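# Hang scaffold bracket on post ring at red-marked hole

## Task

Mount the scaffold bracket on the post's ring at the hole marked in red: slide its jaws fully onto the ring and drive its wedge down through that marked hole until it stops. At the end the bracket must be carried by the ring only, touching neither the table nor any other object there, with its tube sticking out radially from the post. The post is loose on the table and must finish upright in its original spot. Nothing may rely on the robot holding it in place at the end.

## Robot and tools

Robot: two arms, left_arm and right_arm, each with 7 revolute joints and a parallel-jaw gripper. The names are just labels; they do not refer to the left or right side of any camera picture. Loose items may get an occasional brief shove, and a held part may be tugged now and then.

Scene frame: all printed hand positions share one frame with its origin on the table surface midway between the arms. +z is up, +x reaches out over the table, and left_arm sits toward +y. Positions are in metres, orientations are quaternions in w,x,y,z order, velocities in m/s and rad/s. The printed hand position gets less accurate as reach grows. In the gripper's own axes, the fingers extend along +z and close along y. The reported end_effector_position lies between the pads at the closed position, roughly 2 cm short of the fingertips; closing pushes the tips about 10 mm further along +z.

Tool execute_actions takes "actions", a list holding zero or one item, plus an optional "pictures" boolean (images come by default). Forms:
- Empty list: nothing new is commanded; you just get the current state.
- Motion: {"rows": [...], "steps": n} with n from 1 to 15 (default 15), each step lasting 1/30 s. Each row is used for one step; if rows run out before the steps, the final row is held.
- Wait: {"steps": n} alone, n up to 300, returning once n steps have elapsed since the previous result (your own thinking time is included).
A rejected call sends nothing to the robot.

Every row is one flat list of 16 numbers covering both arms, even if only one moves: left_arm's 7 joint targets then its opening, then right_arm's 7 joint targets then its opening. Joint numbers are absolute target angles in radians, in the same units and order Joint positions prints: waist (-6.283 to 6.283), shoulder (-2.059 to 2.094), upper arm roll (-6.283 to 6.283), elbow (-0.192 to 3.927), forearm roll (-6.283 to 6.283), wrist pitch (-1.693 to 3.142), wrist roll (-6.283 to 6.283). True ends can sit up to 0.010 rad either side of these. A target beyond the range by over 0.010 rad and further out than the last reported angle gets the call refused; a target past the real end is clipped to that end, and the result may print "joint sent to its limit" (possibly about an earlier motion). Lacking that line does not prove there is room left. The opening is an absolute value from -1 (closed) to +1 (fully open, 0.084 m between pads).

Motion limits: each joint target moves at most 3.14 rad/s, taking 0.16 s to ramp up, and an arm's joints are slowed together so they finish at once. Per step a target stays within 0.623 rad of the measured angle, and if the targets would move the hand more than 70 mm from where it is measured, the whole arm's targets are pulled back proportionally. So large moves take several calls. Between calls the arms keep heading to the last row sent, until they have nearly stopped or a step gets HELD; after that only a new motion pushes further, though fingers mid-travel keep going.

Result lines: the state line gives each arm's gripper pose and velocities. Joint positions and Joint velocities list, per arm, the seven joints (rad, rad/s) and then the pad gap (m, m/s). grip_measured is the measured opening on the command scale. "joint command not followed" means a clearance check altered or blocked joint targets on some steps, while the rest of the row still ran. HELD marks steps where all or part of your row was not sent. MOTOR HOT appears from 65 °C; at 80 °C an OVER-TEMPERATURE FAULT brakes that arm until it cools. Holding loads, even while idle, heats motors.

Gripping: to keep hold, command an opening well under grip_measured; a bigger gap means a harder squeeze, up to about 24 N per pad for parts up to roughly 6 cm wide. Fast closing can hit harder and even spring the fingers open. Commanding -1 gives full force on parts about 0.5 mm thick or more. Re-sending the read grip_measured still presses lightly; wide parts may slip.

Load limits (N m): waist 45, shoulder 45, upper arm roll 27, elbow 27, forearm roll 27, wrist pitch 18, wrist roll 18, including the weight carried. Reaching one triggers a torque fault: the arm halts, backs that joint off slightly, pauses 10 s and drops the rest of the call.

zoom_image: {"camera": one of cam_high, cam_left_wrist, cam_right_wrist, "region": [x0, y0, x1, y1]} in pixels of that camera's latest picture (each 896x504, origin top-left), region at most 504 by 504. It gives an enlarged view and moves nothing.

show_instructions: no arguments; shows the scene's reference pages. Moves nothing.

finished_scene: {"scene": n}, 1 or 2, ends that scene irreversibly and reports whether it succeeded; the result then states the next task. Replying without a tool call ends everything.

Avoid: dropping or knocking anything off the table, tipping or shifting the loose post, slamming parts, pushing very hard, and letting the arms collide or squeeze each other. Finish only when the bracket hangs securely by itself.

Each tool is called after "Request:" in YAML: its name, and indented under it one key for each argument.

Reference images:

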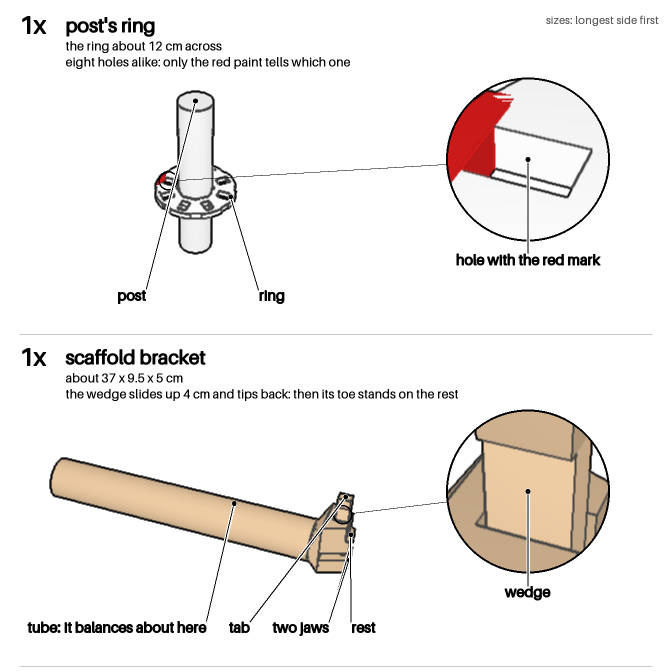

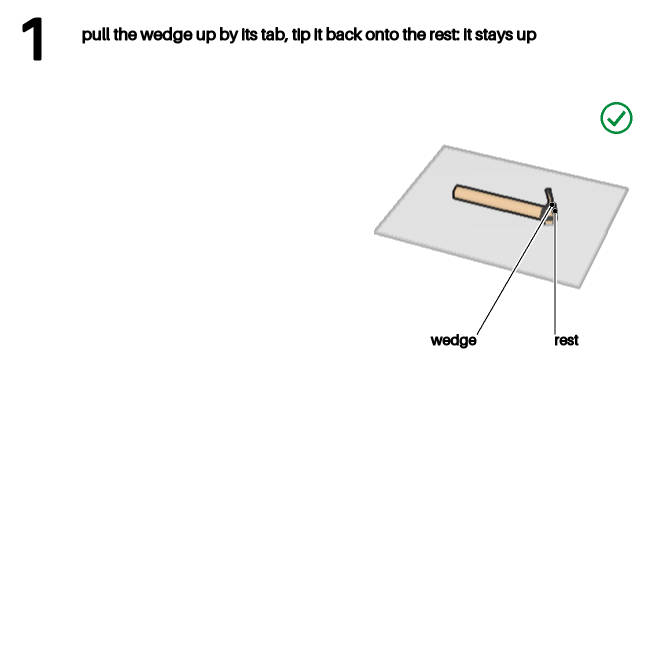

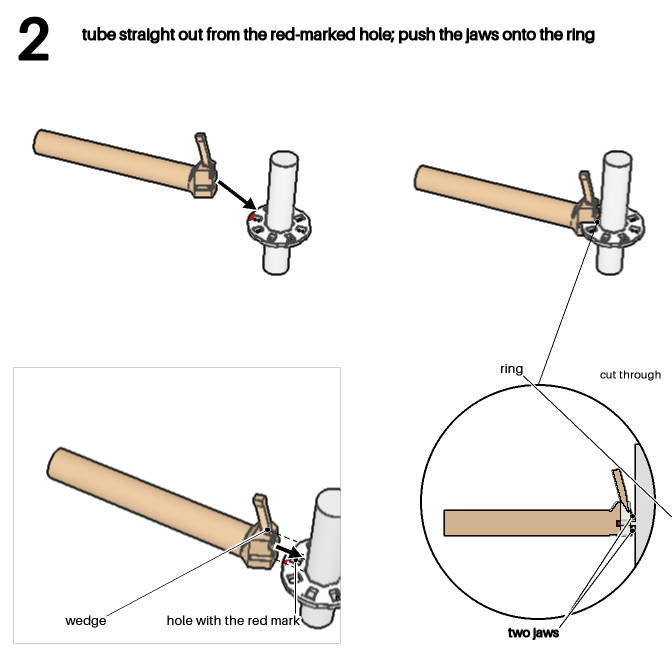

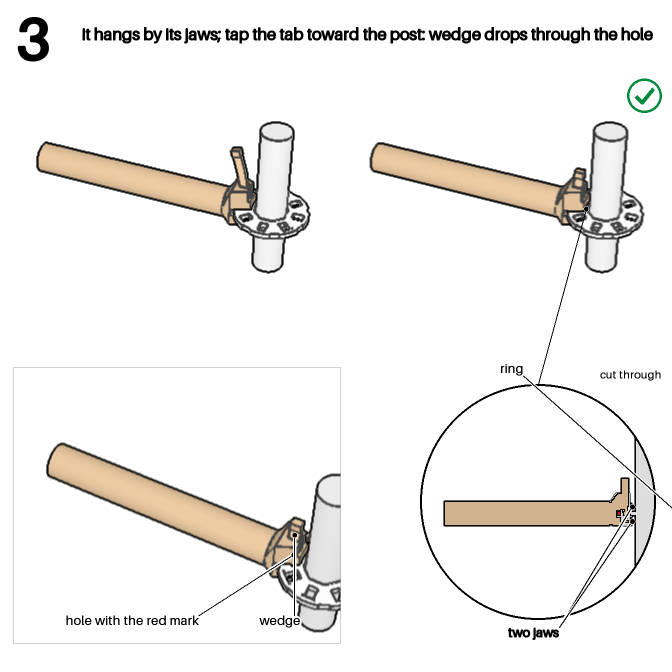

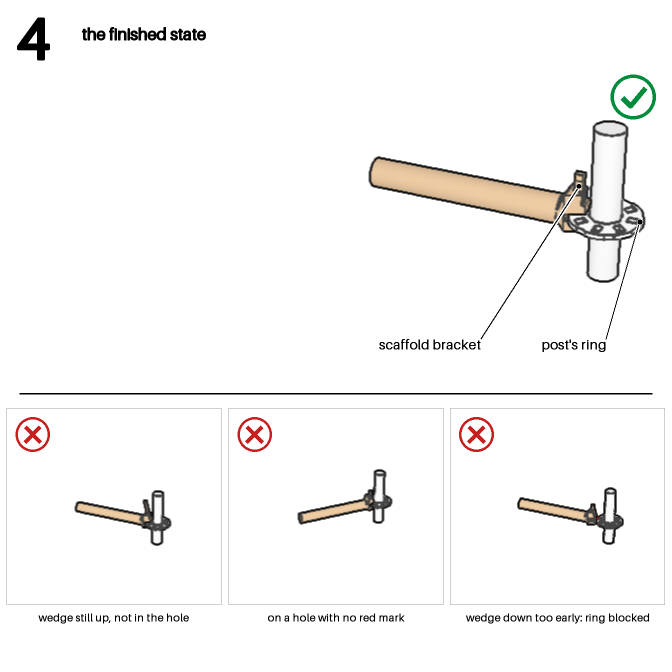

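## Session

Request:
execute_actions:
  actions: []

Scene clock: 0.00 s of 7800.00 s.
left_arm: end_effector_position=(+0.8273, +0.3552, +0.3132) grip_measured=+1.00 end_effector_quat_wxyz=(+0.597, -0.086, +0.770, +0.210) end_effector_velocity=(-0.000, -0.000, -0.000) end_effector_angular_velocity=(+0.000, +0.001, -0.000) | right_arm: end_effector_position=(+0.0434, +0.1666, +0.3777) grip_measured=+1.00 end_effector_quat_wxyz=(-0.176, +0.858, +0.467, +0.124) end_effector_velocity=(+0.000, -0.000, +0.000) end_effector_angular_velocity=(+0.000, -0.001, +0.001)
Joint positions: left_arm=[-0.234  0.924  0.013  2.209  1.623  0.597  1.584  0.084] | right_arm=[ 1.305  0.012  0.015  1.402 -0.003  0.956  0.464  0.084]
Joint velocities: left_arm=[-0.  0. -0. -0.  0.  0.  0. -0.] | right_arm=[-0.001 -0.001  0.    -0.    -0.    -0.    -0.002 -0.   ]
Motor temperatures (°C, as the motors report them): left_arm=[36 34 37 36 35 38 33] | right_arm=[35 35 38 37 35 32 34]

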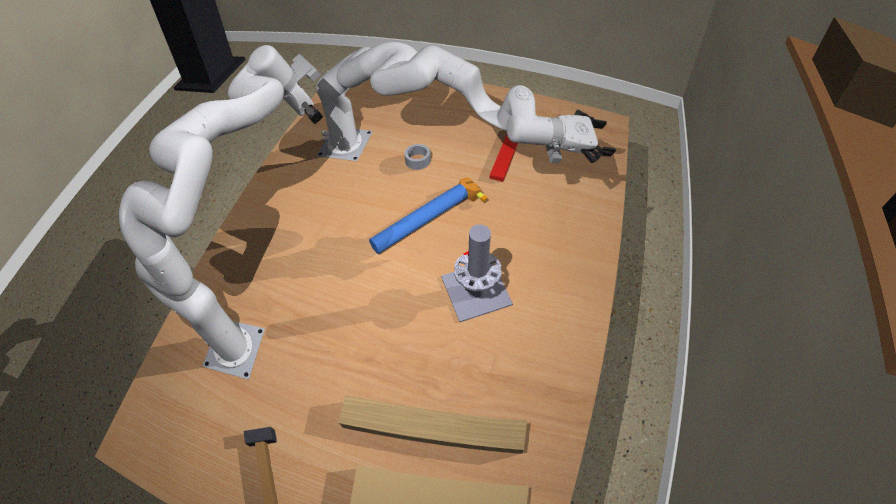

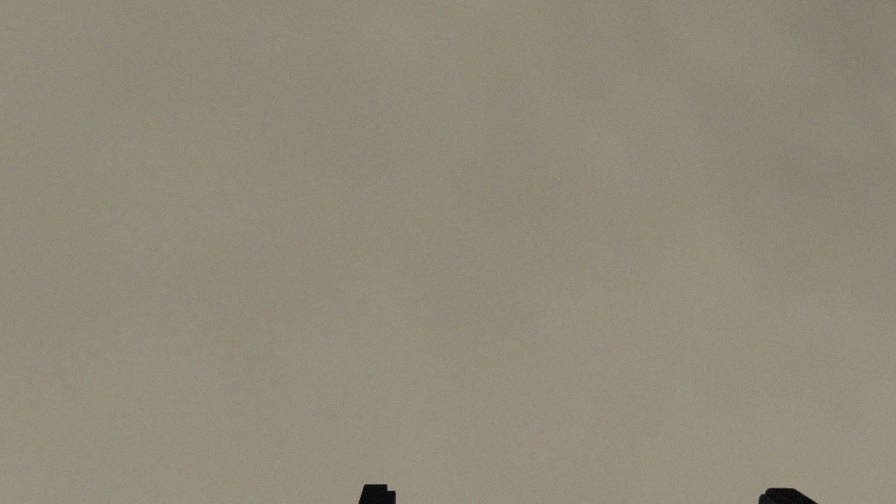

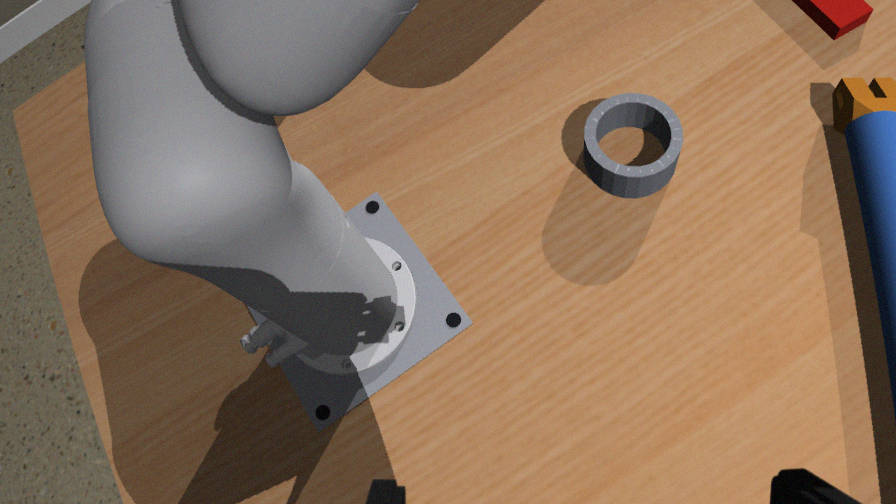

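Request:
zoom_image:
  camera: "cam_high"
  region: [340, 130, 560, 340]

Request:
zoom_image:
  camera: "cam_right_wrist"
  region: [696, 0, 896, 200]

Region (340, 130, 560, 340) of cam_high's 896x504 image, scaled by 2.291, with more detail than that image has; it fills the top 481 rows of this view, and the rest is white.

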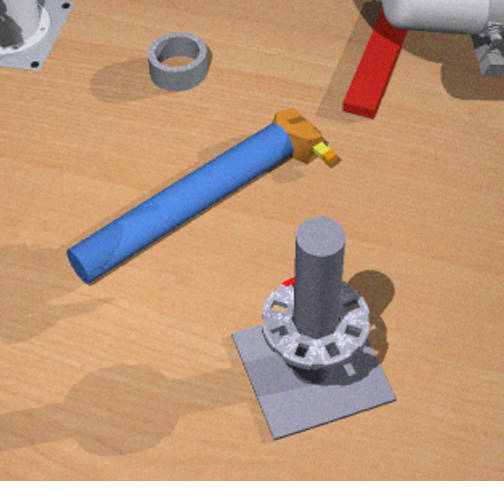

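Region (696, 0, 896, 200) of cam_right_wrist's 896x504 image, scaled by 2.520, with more detail than that image has.

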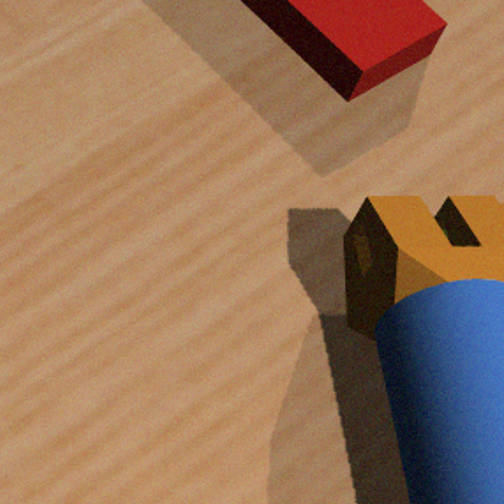

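Request:
execute_actions:
  actions:
    - {"rows": [[-0.234, 0.924, 0.013, 2.209, 1.623, 0.597, 1.584, 1, 0.538, -0.178, 0, 1.422, 0, 1.6, 0.678, 1]], "steps": 15}
  pictures: false

Request:
execute_actions:
  actions:
    - {"rows": [[-0.825, -0.274, 0, 1.33, 0, 1.604, -0.76, 1, 0.538, -0.178, 0, 1.422, 0, 1.6, 0.678, 1]], "steps": 15}
  pictures: false

Request:
execute_actions:
  actions:
    - {"steps": 45}

Scene clock: 120.50 s of 7800.00 s.
left_arm: end_effector_position=(+0.8273, +0.3556, +0.3136) grip_measured=+1.00 end_effector_quat_wxyz=(+0.597, -0.086, +0.770, +0.210) end_effector_velocity=(+0.000, +0.001, +0.001) end_effector_angular_velocity=(+0.001, -0.001, +0.001) | right_arm: end_effector_position=(+0.2035, +0.0472, +0.3847) grip_measured=+1.00 end_effector_quat_wxyz=(-0.086, +0.955, +0.272, +0.079) end_effector_velocity=(+0.313, -0.344, +0.022) end_effector_angular_velocity=(-0.382, +0.246, -1.066)
Joint positions: left_arm=[-0.234  0.924  0.013  2.209  1.623  0.597  1.584  0.084] | right_arm=[ 0.968 -0.076  0.007  1.411 -0.002  1.252  0.563  0.084]
Joint velocities: left_arm=[ 0.001 -0.     0.001  0.001  0.    -0.     0.    -0.   ] | right_arm=[-0.834 -0.198 -0.014  0.021  0.002  0.671  0.222  0.   ]
Motor temperatures (°C, as the motors report them): left_arm=[36 37 37 42 35 38 33] | right_arm=[35 36 38 42 35 33 34]
Steps of this call (steps 1 to 90: nothing new was sent; then 117.00 s passed at rest; steps 91 to 105: all 15 steps of this action). Readings (joint positions):
91: left_arm=[-0.234 0.924 0.013 2.209 1.623 0.597 1.584] | right_arm=[1.304 0.012 0.015 1.402 -0.003 0.956 0.465]
92: left_arm=[-0.234 0.924 0.013 2.209 1.623 0.597 1.584] | right_arm=[1.301 0.011 0.016 1.402 -0.003 0.961 0.466]
94: left_arm=[-0.234 0.924 0.013 2.209 1.623 0.597 1.584] | right_arm=[1.267 0.001 0.022 1.402 -0.002 1.000 0.479]
98: left_arm=[-0.234 0.924 0.013 2.209 1.623 0.597 1.584] | right_arm=[1.158 -0.030 0.010 1.406 -0.002 1.098 0.512]
105: the state above

Scene clock: 121.00 s of 7800.00 s.
left_arm: end_effector_position=(+0.6959, +0.2395, +0.3603) grip_measured=+1.00 end_effector_quat_wxyz=(+0.540, -0.351, +0.760, +0.079) end_effector_velocity=(-0.429, -0.099, +0.072) end_effector_angular_velocity=(-1.311, +0.020, +1.031) | right_arm: end_effector_position=(+0.3026, -0.1407, +0.4005) grip_measured=+1.00 end_effector_quat_wxyz=(-0.005, +1.000, +0.013, +0.006) end_effector_velocity=(+0.029, -0.138, +0.018) end_effector_angular_velocity=(-0.093, +0.116, -0.376)
Joint positions: left_arm=[-0.516  0.556  0.005  1.842  1.254  0.966  1.215  0.084] | right_arm=[ 0.56  -0.174 -0.005  1.422 -0.001  1.58   0.671  0.084]
Joint velocities: left_arm=[-0.562 -1.006 -0.018 -0.932 -1.008  1.005 -1.006 -0.   ] | right_arm=[-0.289 -0.074 -0.006  0.013  0.001  0.236  0.081 -0.   ]
Motor temperatures (°C, as the motors report them): left_arm=[36 37 37 42 35 38 33] | right_arm=[35 36 38 42 35 33 34]
Steps of this call (steps 1 to 15: all 15 steps of this action). Readings (joint positions):
1: left_arm=[-0.234 0.924 0.013 2.209 1.623 0.597 1.584] | right_arm=[0.940 -0.082 0.006 1.412 -0.002 1.275 0.570]
2: left_arm=[-0.237 0.921 0.014 2.204 1.619 0.602 1.579] | right_arm=[0.912 -0.089 0.006 1.412 -0.001 1.297 0.578]
4: left_arm=[-0.265 0.887 0.020 2.163 1.581 0.642 1.541] | right_arm=[0.855 -0.103 0.005 1.414 -0.001 1.343 0.593]
8: left_arm=[-0.366 0.778 0.009 2.061 1.476 0.745 1.436] | right_arm=[0.738 -0.130 0.003 1.417 -0.001 1.438 0.624]
15: the state above

Scene clock: 122.50 s of 7800.00 s.
left_arm: end_effector_position=(+0.2489, +0.1505, +0.4004) grip_measured=+1.00 end_effector_quat_wxyz=(-0.000, +1.000, -0.002, +0.000) end_effector_velocity=(-0.003, -0.001, +0.001) end_effector_angular_velocity=(-0.005, +0.003, +0.023) | right_arm: end_effector_position=(+0.3026, -0.1497, +0.4006) grip_measured=+1.00 end_effector_quat_wxyz=(+0.000, +1.000, +0.001, -0.000) end_effector_velocity=(+0.000, -0.000, +0.000) end_effector_angular_velocity=(+0.000, -0.001, +0.001)
Joint positions: left_arm=[-0.825 -0.273  0.     1.33   0.001  1.604 -0.757  0.084] | right_arm=[ 0.538 -0.178  0.     1.422  0.     1.6    0.678  0.084]
Joint velocities: left_arm=[-0.002 -0.005 -0.002 -0.001 -0.006  0.002 -0.028 -0.   ] | right_arm=[-0.001 -0.001  0.001 -0.    -0.001 -0.    -0.001  0.   ]
Motor temperatures (°C, as the motors report them): left_arm=[36 37 37 41 35 38 33] | right_arm=[35 36 38 42 35 33 34]
Steps of this call (steps 1 to 45: the robot went on to your last target). Readings (joint positions):
1: left_arm=[-0.534 0.522 0.004 1.812 1.220 0.999 1.181] | right_arm=[0.552 -0.175 -0.004 1.422 -0.001 1.586 0.673]
2: left_arm=[-0.551 0.489 0.004 1.784 1.186 1.033 1.147] | right_arm=[0.548 -0.176 -0.002 1.422 -0.000 1.591 0.675]
4: left_arm=[-0.582 0.421 0.004 1.733 1.119 1.098 1.080] | right_arm=[0.544 -0.177 0.002 1.422 0.000 1.596 0.676]
8: left_arm=[-0.634 0.285 0.003 1.647 0.983 1.206 0.944] | right_arm=[0.541 -0.177 0.002 1.422 0.000 1.599 0.678]
45: the state above

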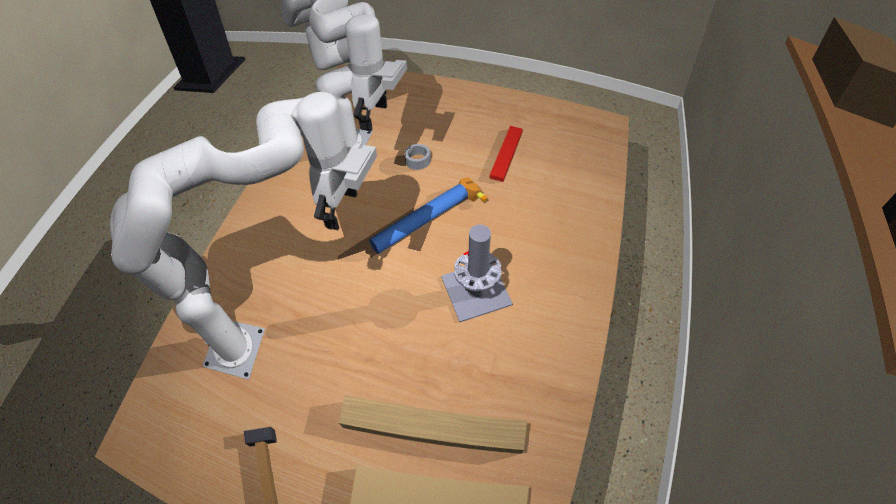

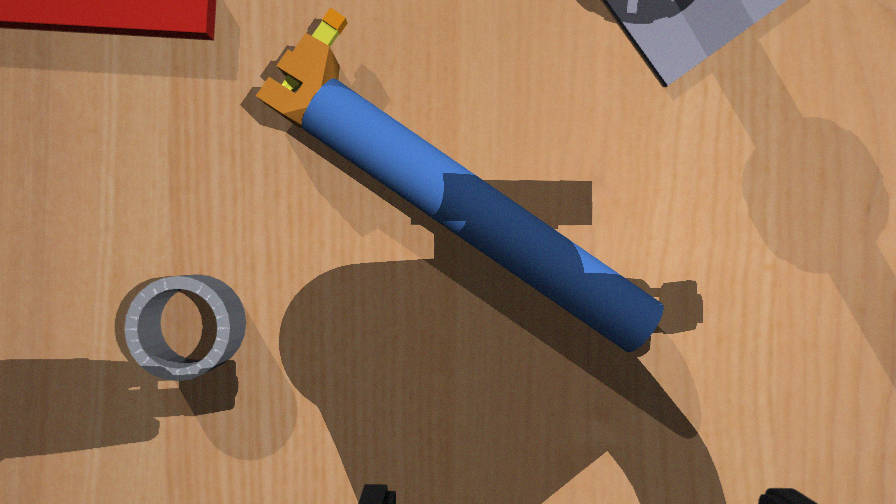

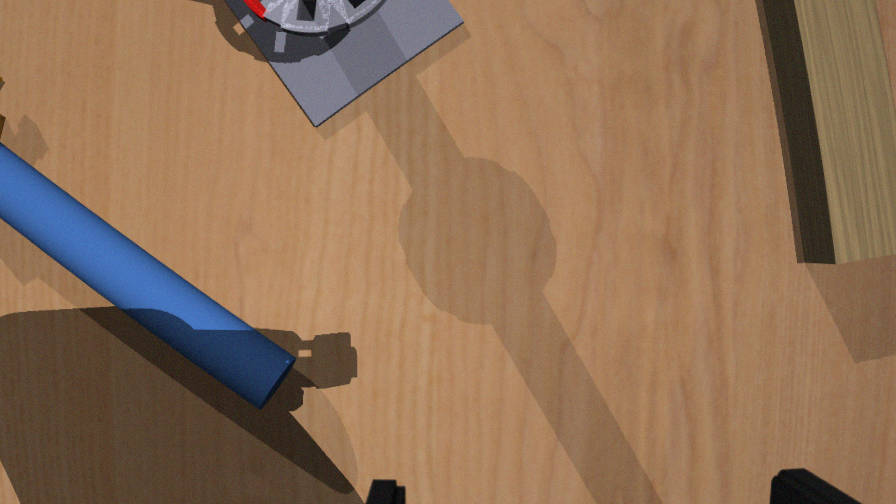

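Request:
execute_actions:
  actions:
    - {"rows": [[-0.321, 0.286, 0, 1.545, 0, 1.259, -2.787, 1, 0.447, 0.0145, 0, 1.5315, 0, 1.217, 0.0, 1]], "steps": 15}
  pictures: false

Request:
execute_actions:
  actions:
    - {"steps": 40}

Scene clock: 215.00 s of 7800.00 s.
left_arm: end_effector_position=(+0.4027, +0.1911, +0.3282) grip_measured=+1.00 end_effector_quat_wxyz=(-0.001, +0.934, +0.359, -0.000) end_effector_velocity=(+0.312, +0.166, -0.184) end_effector_angular_velocity=(+0.003, +0.000, +2.001) | right_arm: end_effector_position=(+0.4294, -0.1087, +0.3980) grip_measured=+1.00 end_effector_quat_wxyz=(-0.043, +0.953, +0.269, +0.132) end_effector_velocity=(+0.087, +0.025, +0.013) end_effector_angular_velocity=(+0.015, -0.264, +0.420)
Joint positions: left_arm=[-0.545  0.038  0.001  1.449  0.     1.412 -1.214  0.084] | right_arm=[ 0.451  0.006 -0.002  1.524 -0.     1.24   0.042  0.084]
Joint velocities: left_arm=[ 0.594  0.659  0.001  0.253 -0.    -0.404 -1.406  0.   ] | right_arm=[-0.059  0.116  0.008  0.078 -0.    -0.266 -0.49   0.   ]
Motor temperatures (°C, as the motors report them): left_arm=[36 35 37 41 35 38 33] | right_arm=[35 35 38 42 35 33 34]
Steps of this call (steps 1 to 15: the robot went on to your last target; steps 16 to 90: nothing new was sent; then 89.00 s passed at rest; steps 91 to 105: all 15 steps of this action). Readings (joint positions):
91: left_arm=[-0.825 -0.274 -0.000 1.330 -0.000 1.604 -0.760] | right_arm=[0.538 -0.178 0.000 1.422 0.000 1.600 0.678]
92: left_arm=[-0.822 -0.271 -0.001 1.332 -0.000 1.602 -0.765] | right_arm=[0.537 -0.177 0.000 1.423 0.000 1.597 0.673]
94: left_arm=[-0.792 -0.239 -0.006 1.349 -0.001 1.579 -0.806] | right_arm=[0.532 -0.166 0.001 1.431 0.000 1.571 0.630]
98: left_arm=[-0.694 -0.128 0.000 1.386 0.000 1.514 -0.934] | right_arm=[0.499 -0.095 0.000 1.469 0.000 1.435 0.395]
105: the state above

Scene clock: 216.33 s of 7800.00 s.
left_arm: end_effector_position=(+0.5087, +0.2752, +0.2505) grip_measured=+1.00 end_effector_quat_wxyz=(+0.000, +0.301, +0.954, -0.000) end_effector_velocity=(-0.000, +0.000, -0.001) end_effector_angular_velocity=(+0.000, +0.001, +0.002) | right_arm: end_effector_position=(+0.4364, -0.1058, +0.4004) grip_measured=+1.00 end_effector_quat_wxyz=(-0.043, +0.946, +0.287, +0.143) end_effector_velocity=(-0.000, -0.000, +0.000) end_effector_angular_velocity=(-0.000, -0.000, -0.000)
Joint positions: left_arm=[-0.321  0.286 -0.     1.545 -0.     1.259 -2.787  0.084] | right_arm=[ 0.447  0.014  0.     1.532 -0.     1.217  0.     0.084]
Joint velocities: left_arm=[ 0.001  0.    -0.001 -0.001  0.     0.    -0.002  0.   ] | right_arm=[-0.    -0.001  0.    -0.001 -0.    -0.     0.     0.   ]
Motor temperatures (°C, as the motors report them): left_arm=[36 35 37 41 35 38 33] | right_arm=[35 35 38 42 35 33 34]
Steps of this call (steps 1 to 40: the robot went on to your last target). Readings (joint positions):
1: left_arm=[-0.525 0.060 0.001 1.457 0.000 1.399 -1.262] | right_arm=[0.450 0.009 -0.001 1.526 -0.000 1.233 0.029]
2: left_arm=[-0.506 0.081 0.001 1.466 0.000 1.386 -1.314] | right_arm=[0.449 0.010 -0.001 1.528 -0.000 1.228 0.020]
4: left_arm=[-0.469 0.122 0.001 1.481 0.000 1.361 -1.427] | right_arm=[0.448 0.011 0.000 1.530 0.000 1.222 0.010]
8: left_arm=[-0.401 0.197 0.001 1.510 0.000 1.314 -1.712] | right_arm=[0.448 0.013 0.000 1.531 0.000 1.218 0.002]
40: the state above

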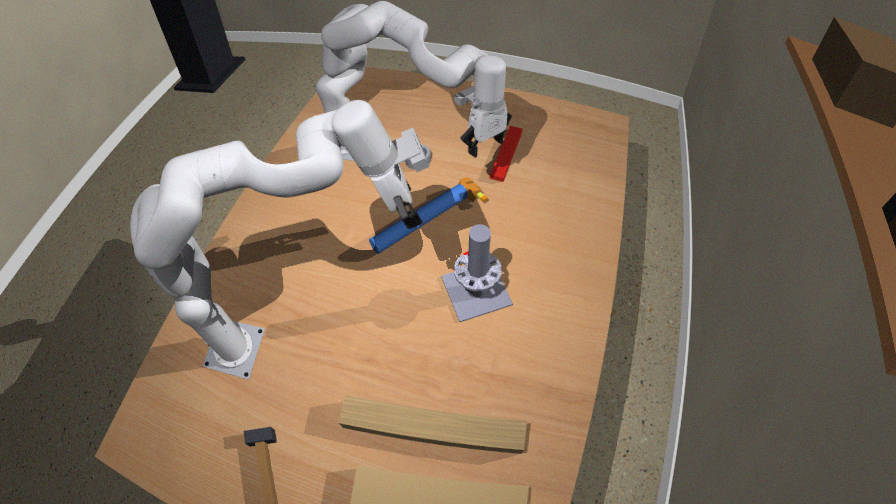

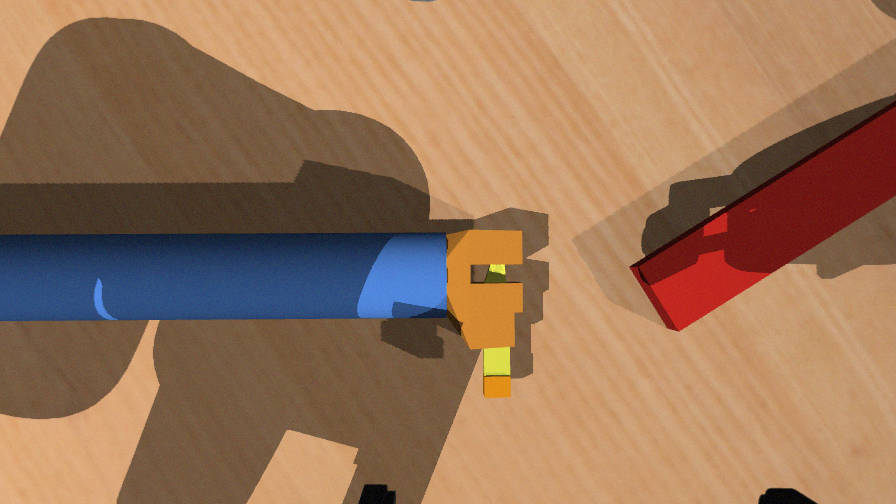

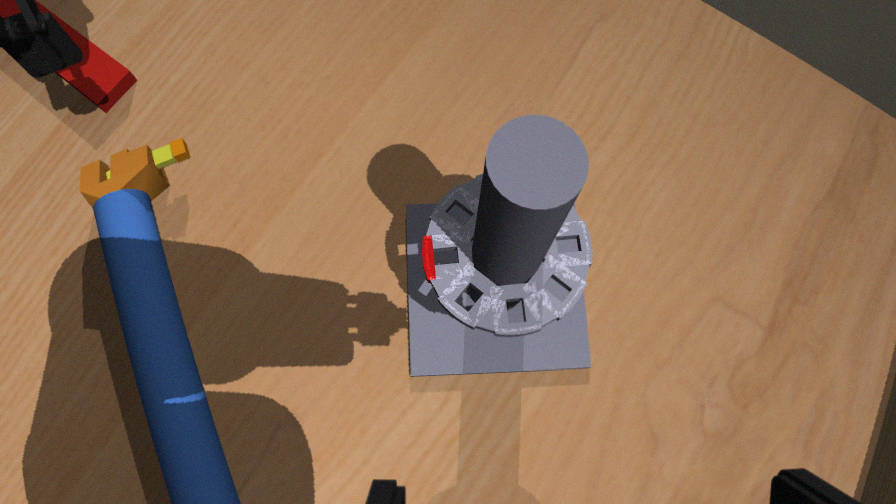

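Request:
execute_actions:
  actions:
    - {"rows": [[-0.321, 0.4005, 0, 1.3252, 0, 0.9247, -2.787, 1, 0.447, 0.0145, 0, 1.5315, 0, 1.217, 0.0, 1]], "steps": 15}
  pictures: false

Request:
execute_actions:
  actions:
    - {"steps": 20}

Request:
zoom_image:
  camera: "cam_right_wrist"
  region: [380, 100, 640, 390]

Scene clock: 254.37 s of 7800.00 s.
left_arm: end_effector_position=(+0.5084, +0.2753, +0.1231) grip_measured=+1.00 end_effector_quat_wxyz=(-0.002, +0.301, +0.954, -0.000) end_effector_velocity=(+0.032, -0.009, +0.014) end_effector_angular_velocity=(-0.037, -0.138, -0.002) | right_arm: end_effector_position=(+0.4364, -0.1058, +0.4004) grip_measured=+1.00 end_effector_quat_wxyz=(-0.043, +0.946, +0.287, +0.143) end_effector_velocity=(+0.000, -0.000, -0.000) end_effector_angular_velocity=(-0.001, -0.000, +0.001)
Joint positions: left_arm=[-0.321  0.399  0.     1.331 -0.     0.936 -2.787  0.084] | right_arm=[ 0.447  0.014 -0.     1.531 -0.     1.217 -0.     0.084]
Joint velocities: left_arm=[-0.    -0.013 -0.001 -0.009 -0.    -0.139  0.     0.   ] | right_arm=[-0.     0.     0.     0.    -0.001  0.    -0.001  0.   ]
Motor temperatures (°C, as the motors report them): left_arm=[36 36 37 42 35 38 33] | right_arm=[35 36 38 43 35 33 34]
Steps of this call (steps 1 to 15: the robot went on to your last target; steps 16 to 90: nothing new was sent; then 34.53 s passed at rest; steps 91 to 105: all 15 steps of this action). Readings (joint positions):
91: left_arm=[-0.321 0.286 -0.000 1.545 -0.000 1.259 -2.787] | right_arm=[0.447 0.014 0.000 1.532 -0.000 1.217 0.000]
92: left_arm=[-0.321 0.287 -0.000 1.543 0.000 1.254 -2.787] | right_arm=[0.447 0.015 -0.000 1.531 -0.000 1.217 0.000]
94: left_arm=[-0.321 0.297 -0.000 1.521 0.000 1.211 -2.787] | right_arm=[0.447 0.015 -0.000 1.531 0.000 1.217 0.000]
98: left_arm=[-0.321 0.352 -0.000 1.419 -0.000 1.071 -2.787] | right_arm=[0.447 0.015 -0.000 1.532 0.000 1.217 -0.000]
105: the state above

Scene clock: 255.03 s of 7800.00 s.
left_arm: end_effector_position=(+0.5087, +0.2752, +0.1206) grip_measured=+1.00 end_effector_quat_wxyz=(+0.000, +0.301, +0.954, +0.000) end_effector_velocity=(-0.000, -0.000, -0.000) end_effector_angular_velocity=(+0.000, +0.000, -0.001) | right_arm: end_effector_position=(+0.4364, -0.1058, +0.4004) grip_measured=+1.00 end_effector_quat_wxyz=(-0.043, +0.946, +0.287, +0.143) end_effector_velocity=(+0.000, -0.000, +0.001) end_effector_angular_velocity=(+0.001, -0.001, -0.002)
Joint positions: left_arm=[-0.321  0.4    0.     1.325  0.     0.925 -2.787  0.084] | right_arm=[ 0.447  0.014  0.     1.531 -0.     1.217  0.     0.084]
Joint velocities: left_arm=[-0.     0.001 -0.    -0.     0.    -0.     0.001  0.   ] | right_arm=[ 0.    -0.001 -0.     0.    -0.    -0.     0.002 -0.   ]
Motor temperatures (°C, as the motors report them): left_arm=[36 36 37 42 35 38 33] | right_arm=[35 36 38 43 35 33 34]
Steps of this call (steps 1 to 20: the robot went on to your last target). Readings (joint positions):
1: left_arm=[-0.321 0.398 0.000 1.331 0.000 0.932 -2.787] | right_arm=[0.447 0.014 0.000 1.531 -0.000 1.217 0.000]
2: left_arm=[-0.321 0.398 -0.000 1.331 0.000 0.930 -2.787] | right_arm=[0.447 0.014 0.000 1.531 -0.000 1.217 0.000]
4: left_arm=[-0.321 0.398 -0.000 1.329 0.000 0.927 -2.787] | right_arm=[0.447 0.015 -0.000 1.531 -0.000 1.217 0.000]
8: left_arm=[-0.321 0.400 -0.000 1.326 0.000 0.925 -2.787] | right_arm=[0.447 0.014 0.000 1.531 -0.000 1.217 -0.000]
20: the state above

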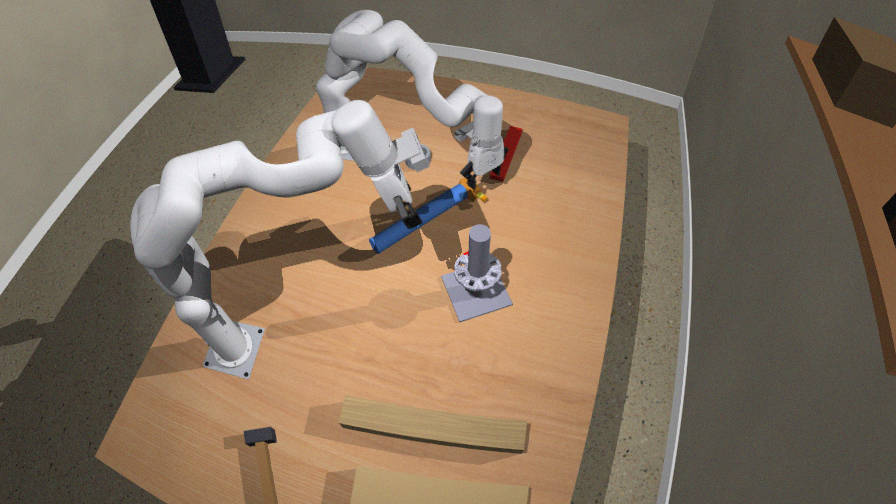

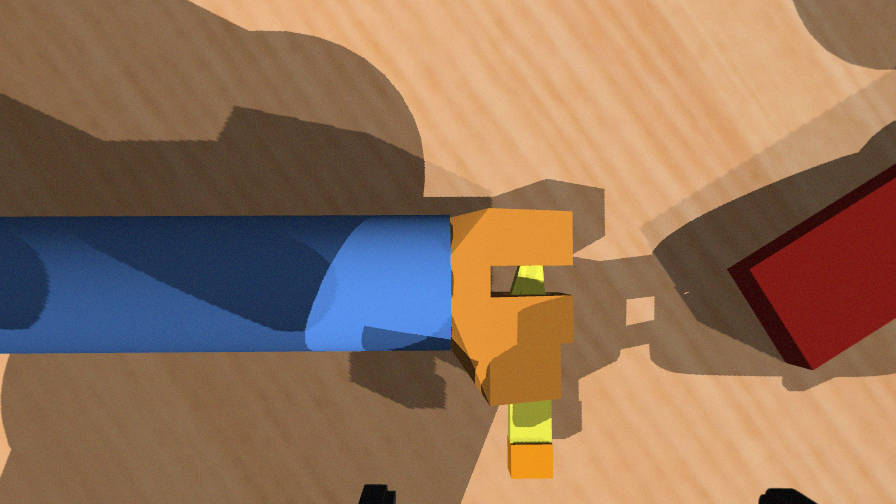

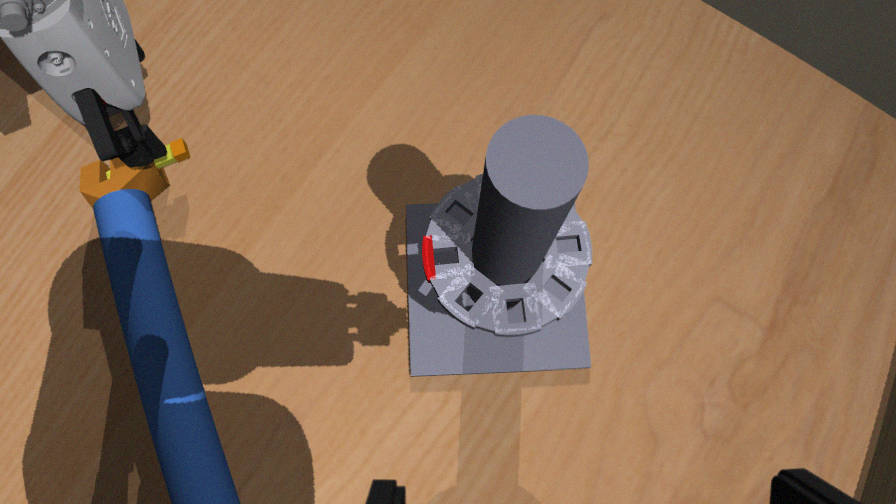

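Region (380, 100, 640, 390) of cam_right_wrist's 896x504 image, scaled by 1.738, with more detail than that image has; it fills the left 452 columns of this view, and the rest is white.

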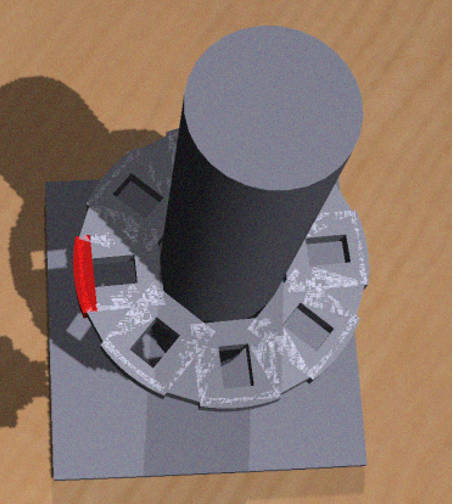

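Request:
execute_actions:
  actions:
    - {"rows": [[-0.321, 0.4005, 0, 1.3252, 0, 0.9247, -2.787, 1, 0.8454, 0.0145, 0, 1.5315, 0, 1.4, 1.6, 1]], "steps": 15}
  pictures: false

Request:
execute_actions:
  actions:
    - {"steps": 8}
  pictures: false

Request:
execute_actions:
  actions:
    - {"rows": [[-0.321, 0.4005, 0, 1.3252, 0, 0.9247, -2.787, 1, 0.8454, 0.9537, 0, 2.2685, 0, 1.3148, 3.17, 1]], "steps": 15}
  pictures: false

Request:
execute_actions:
  actions:
    - {"steps": 40}

Scene clock: 340.07 s of 7800.00 s.
left_arm: end_effector_position=(+0.5087, +0.2752, +0.1205) grip_measured=+1.00 end_effector_quat_wxyz=(-0.000, +0.301, +0.954, +0.000) end_effector_velocity=(+0.000, -0.001, +0.001) end_effector_angular_velocity=(-0.001, -0.001, -0.001) | right_arm: end_effector_position=(+0.3085, -0.0097, +0.3826) grip_measured=+1.00 end_effector_quat_wxyz=(-0.058, +0.991, +0.106, +0.059) end_effector_velocity=(-0.304, +0.160, -0.034) end_effector_angular_velocity=(+0.041, +0.514, -1.891)
Joint positions: left_arm=[-0.321  0.4   -0.     1.325  0.     0.925 -2.787  0.084] | right_arm=[0.741 0.015 0.001 1.531 0.    1.352 0.671 0.084]
Joint velocities: left_arm=[-0.    -0.    -0.001  0.001 -0.     0.    -0.    -0.   ] | right_arm=[ 0.643  0.     0.004 -0.     0.001  0.294  2.573  0.   ]
Motor temperatures (°C, as the motors report them): left_arm=[36 36 37 41 35 38 33] | right_arm=[35 36 38 43 35 33 34]
Steps of this call (steps 1 to 15: the robot went on to your last target; steps 16 to 90: nothing new was sent; then 81.53 s passed at rest; steps 91 to 105: all 15 steps of this action). Readings (joint positions):
91: left_arm=[-0.321 0.400 -0.000 1.325 0.000 0.925 -2.787] | right_arm=[0.447 0.015 -0.000 1.532 -0.000 1.217 0.000]
92: left_arm=[-0.321 0.400 -0.000 1.325 0.000 0.925 -2.787] | right_arm=[0.449 0.014 -0.001 1.532 -0.000 1.218 0.005]
94: left_arm=[-0.321 0.400 -0.000 1.325 0.000 0.925 -2.787] | right_arm=[0.473 0.014 -0.006 1.532 -0.000 1.231 0.048]
98: left_arm=[-0.321 0.400 -0.000 1.325 0.000 0.925 -2.787] | right_arm=[0.577 0.015 0.002 1.531 0.000 1.276 0.219]
105: the state above

Scene clock: 340.33 s of 7800.00 s.
left_arm: end_effector_position=(+0.5087, +0.2752, +0.1205) grip_measured=+1.00 end_effector_quat_wxyz=(-0.000, +0.301, +0.954, +0.000) end_effector_velocity=(+0.000, +0.000, +0.000) end_effector_angular_velocity=(+0.000, -0.000, +0.001) | right_arm: end_effector_position=(+0.2637, +0.0106, +0.3778) grip_measured=+1.00 end_effector_quat_wxyz=(-0.057, +0.975, -0.213, +0.022) end_effector_velocity=(-0.037, +0.010, -0.004) end_effector_angular_velocity=(+0.097, +0.232, -1.956)
Joint positions: left_arm=[-0.321  0.4    0.     1.325  0.     0.925 -2.787  0.084] | right_arm=[ 0.836  0.014 -0.     1.532 -0.     1.395  1.408  0.084]
Joint velocities: left_arm=[ 0.     0.     0.     0.     0.    -0.    -0.001  0.   ] | right_arm=[ 0.096 -0.001 -0.023  0.001 -0.001  0.051  2.044 -0.   ]
Motor temperatures (°C, as the motors report them): left_arm=[36 36 37 41 35 38 33] | right_arm=[35 36 38 43 35 33 34]
Steps of this call (steps 1 to 8: the robot went on to your last target). Readings (joint positions):
1: left_arm=[-0.321 0.400 -0.000 1.325 -0.000 0.925 -2.787] | right_arm=[0.762 0.015 0.001 1.531 0.000 1.361 0.760]
2: left_arm=[-0.321 0.400 0.000 1.325 -0.000 0.925 -2.787] | right_arm=[0.780 0.015 0.002 1.531 0.000 1.370 0.855]
4: left_arm=[-0.321 0.401 -0.000 1.325 -0.000 0.925 -2.787] | right_arm=[0.809 0.015 0.002 1.531 0.000 1.383 1.050]
8: the state above

Scene clock: 340.83 s of 7800.00 s.
left_arm: end_effector_position=(+0.5087, +0.2752, +0.1205) grip_measured=+1.00 end_effector_quat_wxyz=(-0.000, +0.301, +0.954, +0.000) end_effector_velocity=(+0.000, +0.001, -0.000) end_effector_angular_velocity=(+0.000, +0.000, +0.002) | right_arm: end_effector_position=(+0.3339, +0.1219, +0.2902) grip_measured=+1.00 end_effector_quat_wxyz=(-0.052, +0.865, -0.499, +0.004) end_effector_velocity=(+0.102, +0.163, -0.359) end_effector_angular_velocity=(-0.161, +0.271, -1.290)
Joint positions: left_arm=[-0.321  0.4   -0.     1.325 -0.     0.925 -2.787  0.084] | right_arm=[ 0.843  0.512 -0.001  1.962 -0.     1.346  2.031  0.084]
Joint velocities: left_arm=[ 0.002  0.     0.    -0.     0.    -0.    -0.001 -0.   ] | right_arm=[ 0.006  1.081  0.002  0.723  0.002 -0.073  1.304  0.   ]
Motor temperatures (°C, as the motors report them): left_arm=[36 36 37 41 35 38 33] | right_arm=[35 36 38 43 35 33 34]
Steps of this call (steps 1 to 15: all 15 steps of this action). Readings (joint positions):
1: left_arm=[-0.321 0.400 -0.000 1.325 -0.000 0.925 -2.787] | right_arm=[0.838 0.014 -0.001 1.532 -0.000 1.397 1.468]
2: left_arm=[-0.321 0.401 -0.000 1.325 -0.000 0.925 -2.787] | right_arm=[0.840 0.018 -0.001 1.535 -0.000 1.397 1.513]
4: left_arm=[-0.321 0.400 -0.000 1.325 0.000 0.925 -2.787] | right_arm=[0.840 0.056 -0.001 1.579 -0.000 1.390 1.578]
8: left_arm=[-0.321 0.400 0.000 1.325 -0.000 0.925 -2.787] | right_arm=[0.841 0.230 -0.001 1.749 -0.000 1.369 1.740]
15: the state above

Scene clock: 342.17 s of 7800.00 s.
left_arm: end_effector_position=(+0.5087, +0.2752, +0.1205) grip_measured=+1.00 end_effector_quat_wxyz=(-0.000, +0.301, +0.954, +0.000) end_effector_velocity=(-0.000, -0.001, -0.000) end_effector_angular_velocity=(-0.000, +0.000, -0.001) | right_arm: end_effector_position=(+0.3628, +0.1699, +0.1306) grip_measured=+1.00 end_effector_quat_wxyz=(+0.000, -0.461, +0.887, +0.000) end_effector_velocity=(+0.000, -0.000, -0.001) end_effector_angular_velocity=(-0.001, +0.000, -0.001)
Joint positions: left_arm=[-0.321  0.4   -0.     1.325 -0.     0.925 -2.787  0.084] | right_arm=[ 0.845  0.954 -0.     2.269 -0.     1.315  3.17   0.084]
Joint velocities: left_arm=[-0.001 -0.    -0.001 -0.001 -0.    -0.    -0.    -0.   ] | right_arm=[-0.     0.001 -0.    -0.    -0.     0.     0.001  0.   ]
Motor temperatures (°C, as the motors report them): left_arm=[36 36 37 41 35 38 33] | right_arm=[35 36 38 43 35 33 34]
Steps of this call (steps 1 to 40: the robot went on to your last target). Readings (joint positions):
1: left_arm=[-0.321 0.401 -0.000 1.325 0.000 0.925 -2.787] | right_arm=[0.843 0.548 -0.001 1.987 -0.000 1.344 2.076]
2: left_arm=[-0.321 0.400 0.000 1.325 -0.000 0.925 -2.787] | right_arm=[0.843 0.583 -0.001 2.011 -0.000 1.341 2.123]
4: left_arm=[-0.321 0.400 -0.000 1.325 0.000 0.925 -2.787] | right_arm=[0.843 0.650 -0.001 2.058 -0.000 1.337 2.228]
8: left_arm=[-0.321 0.400 0.000 1.325 -0.000 0.925 -2.787] | right_arm=[0.844 0.776 -0.000 2.145 -0.000 1.328 2.488]
40: the state above

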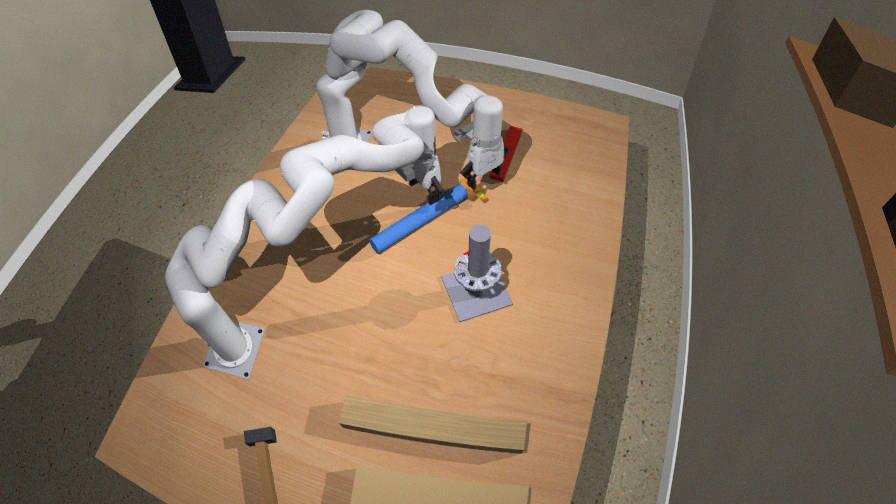

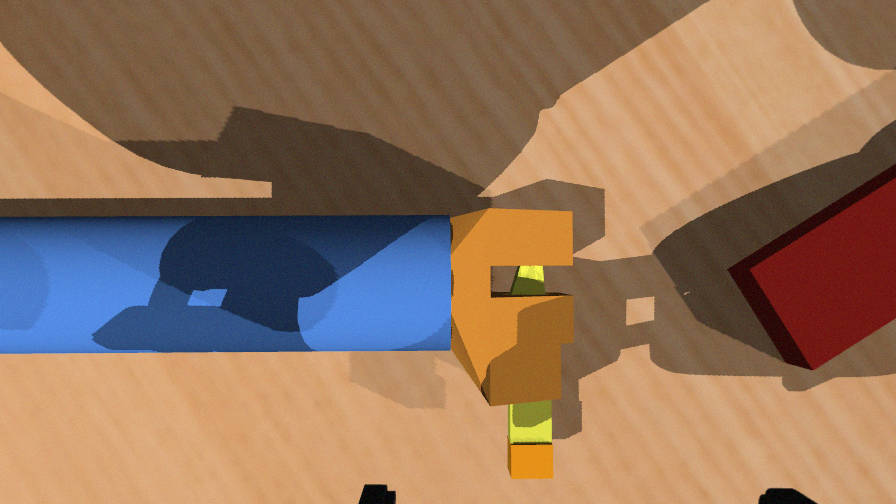

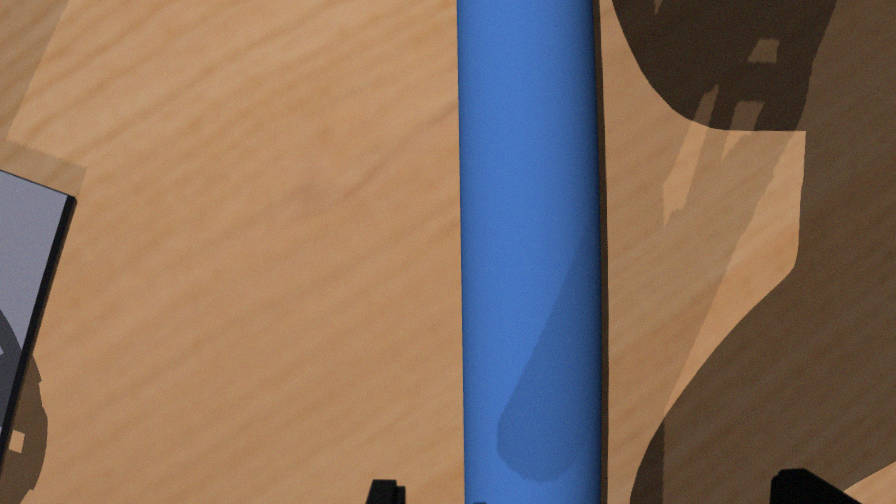

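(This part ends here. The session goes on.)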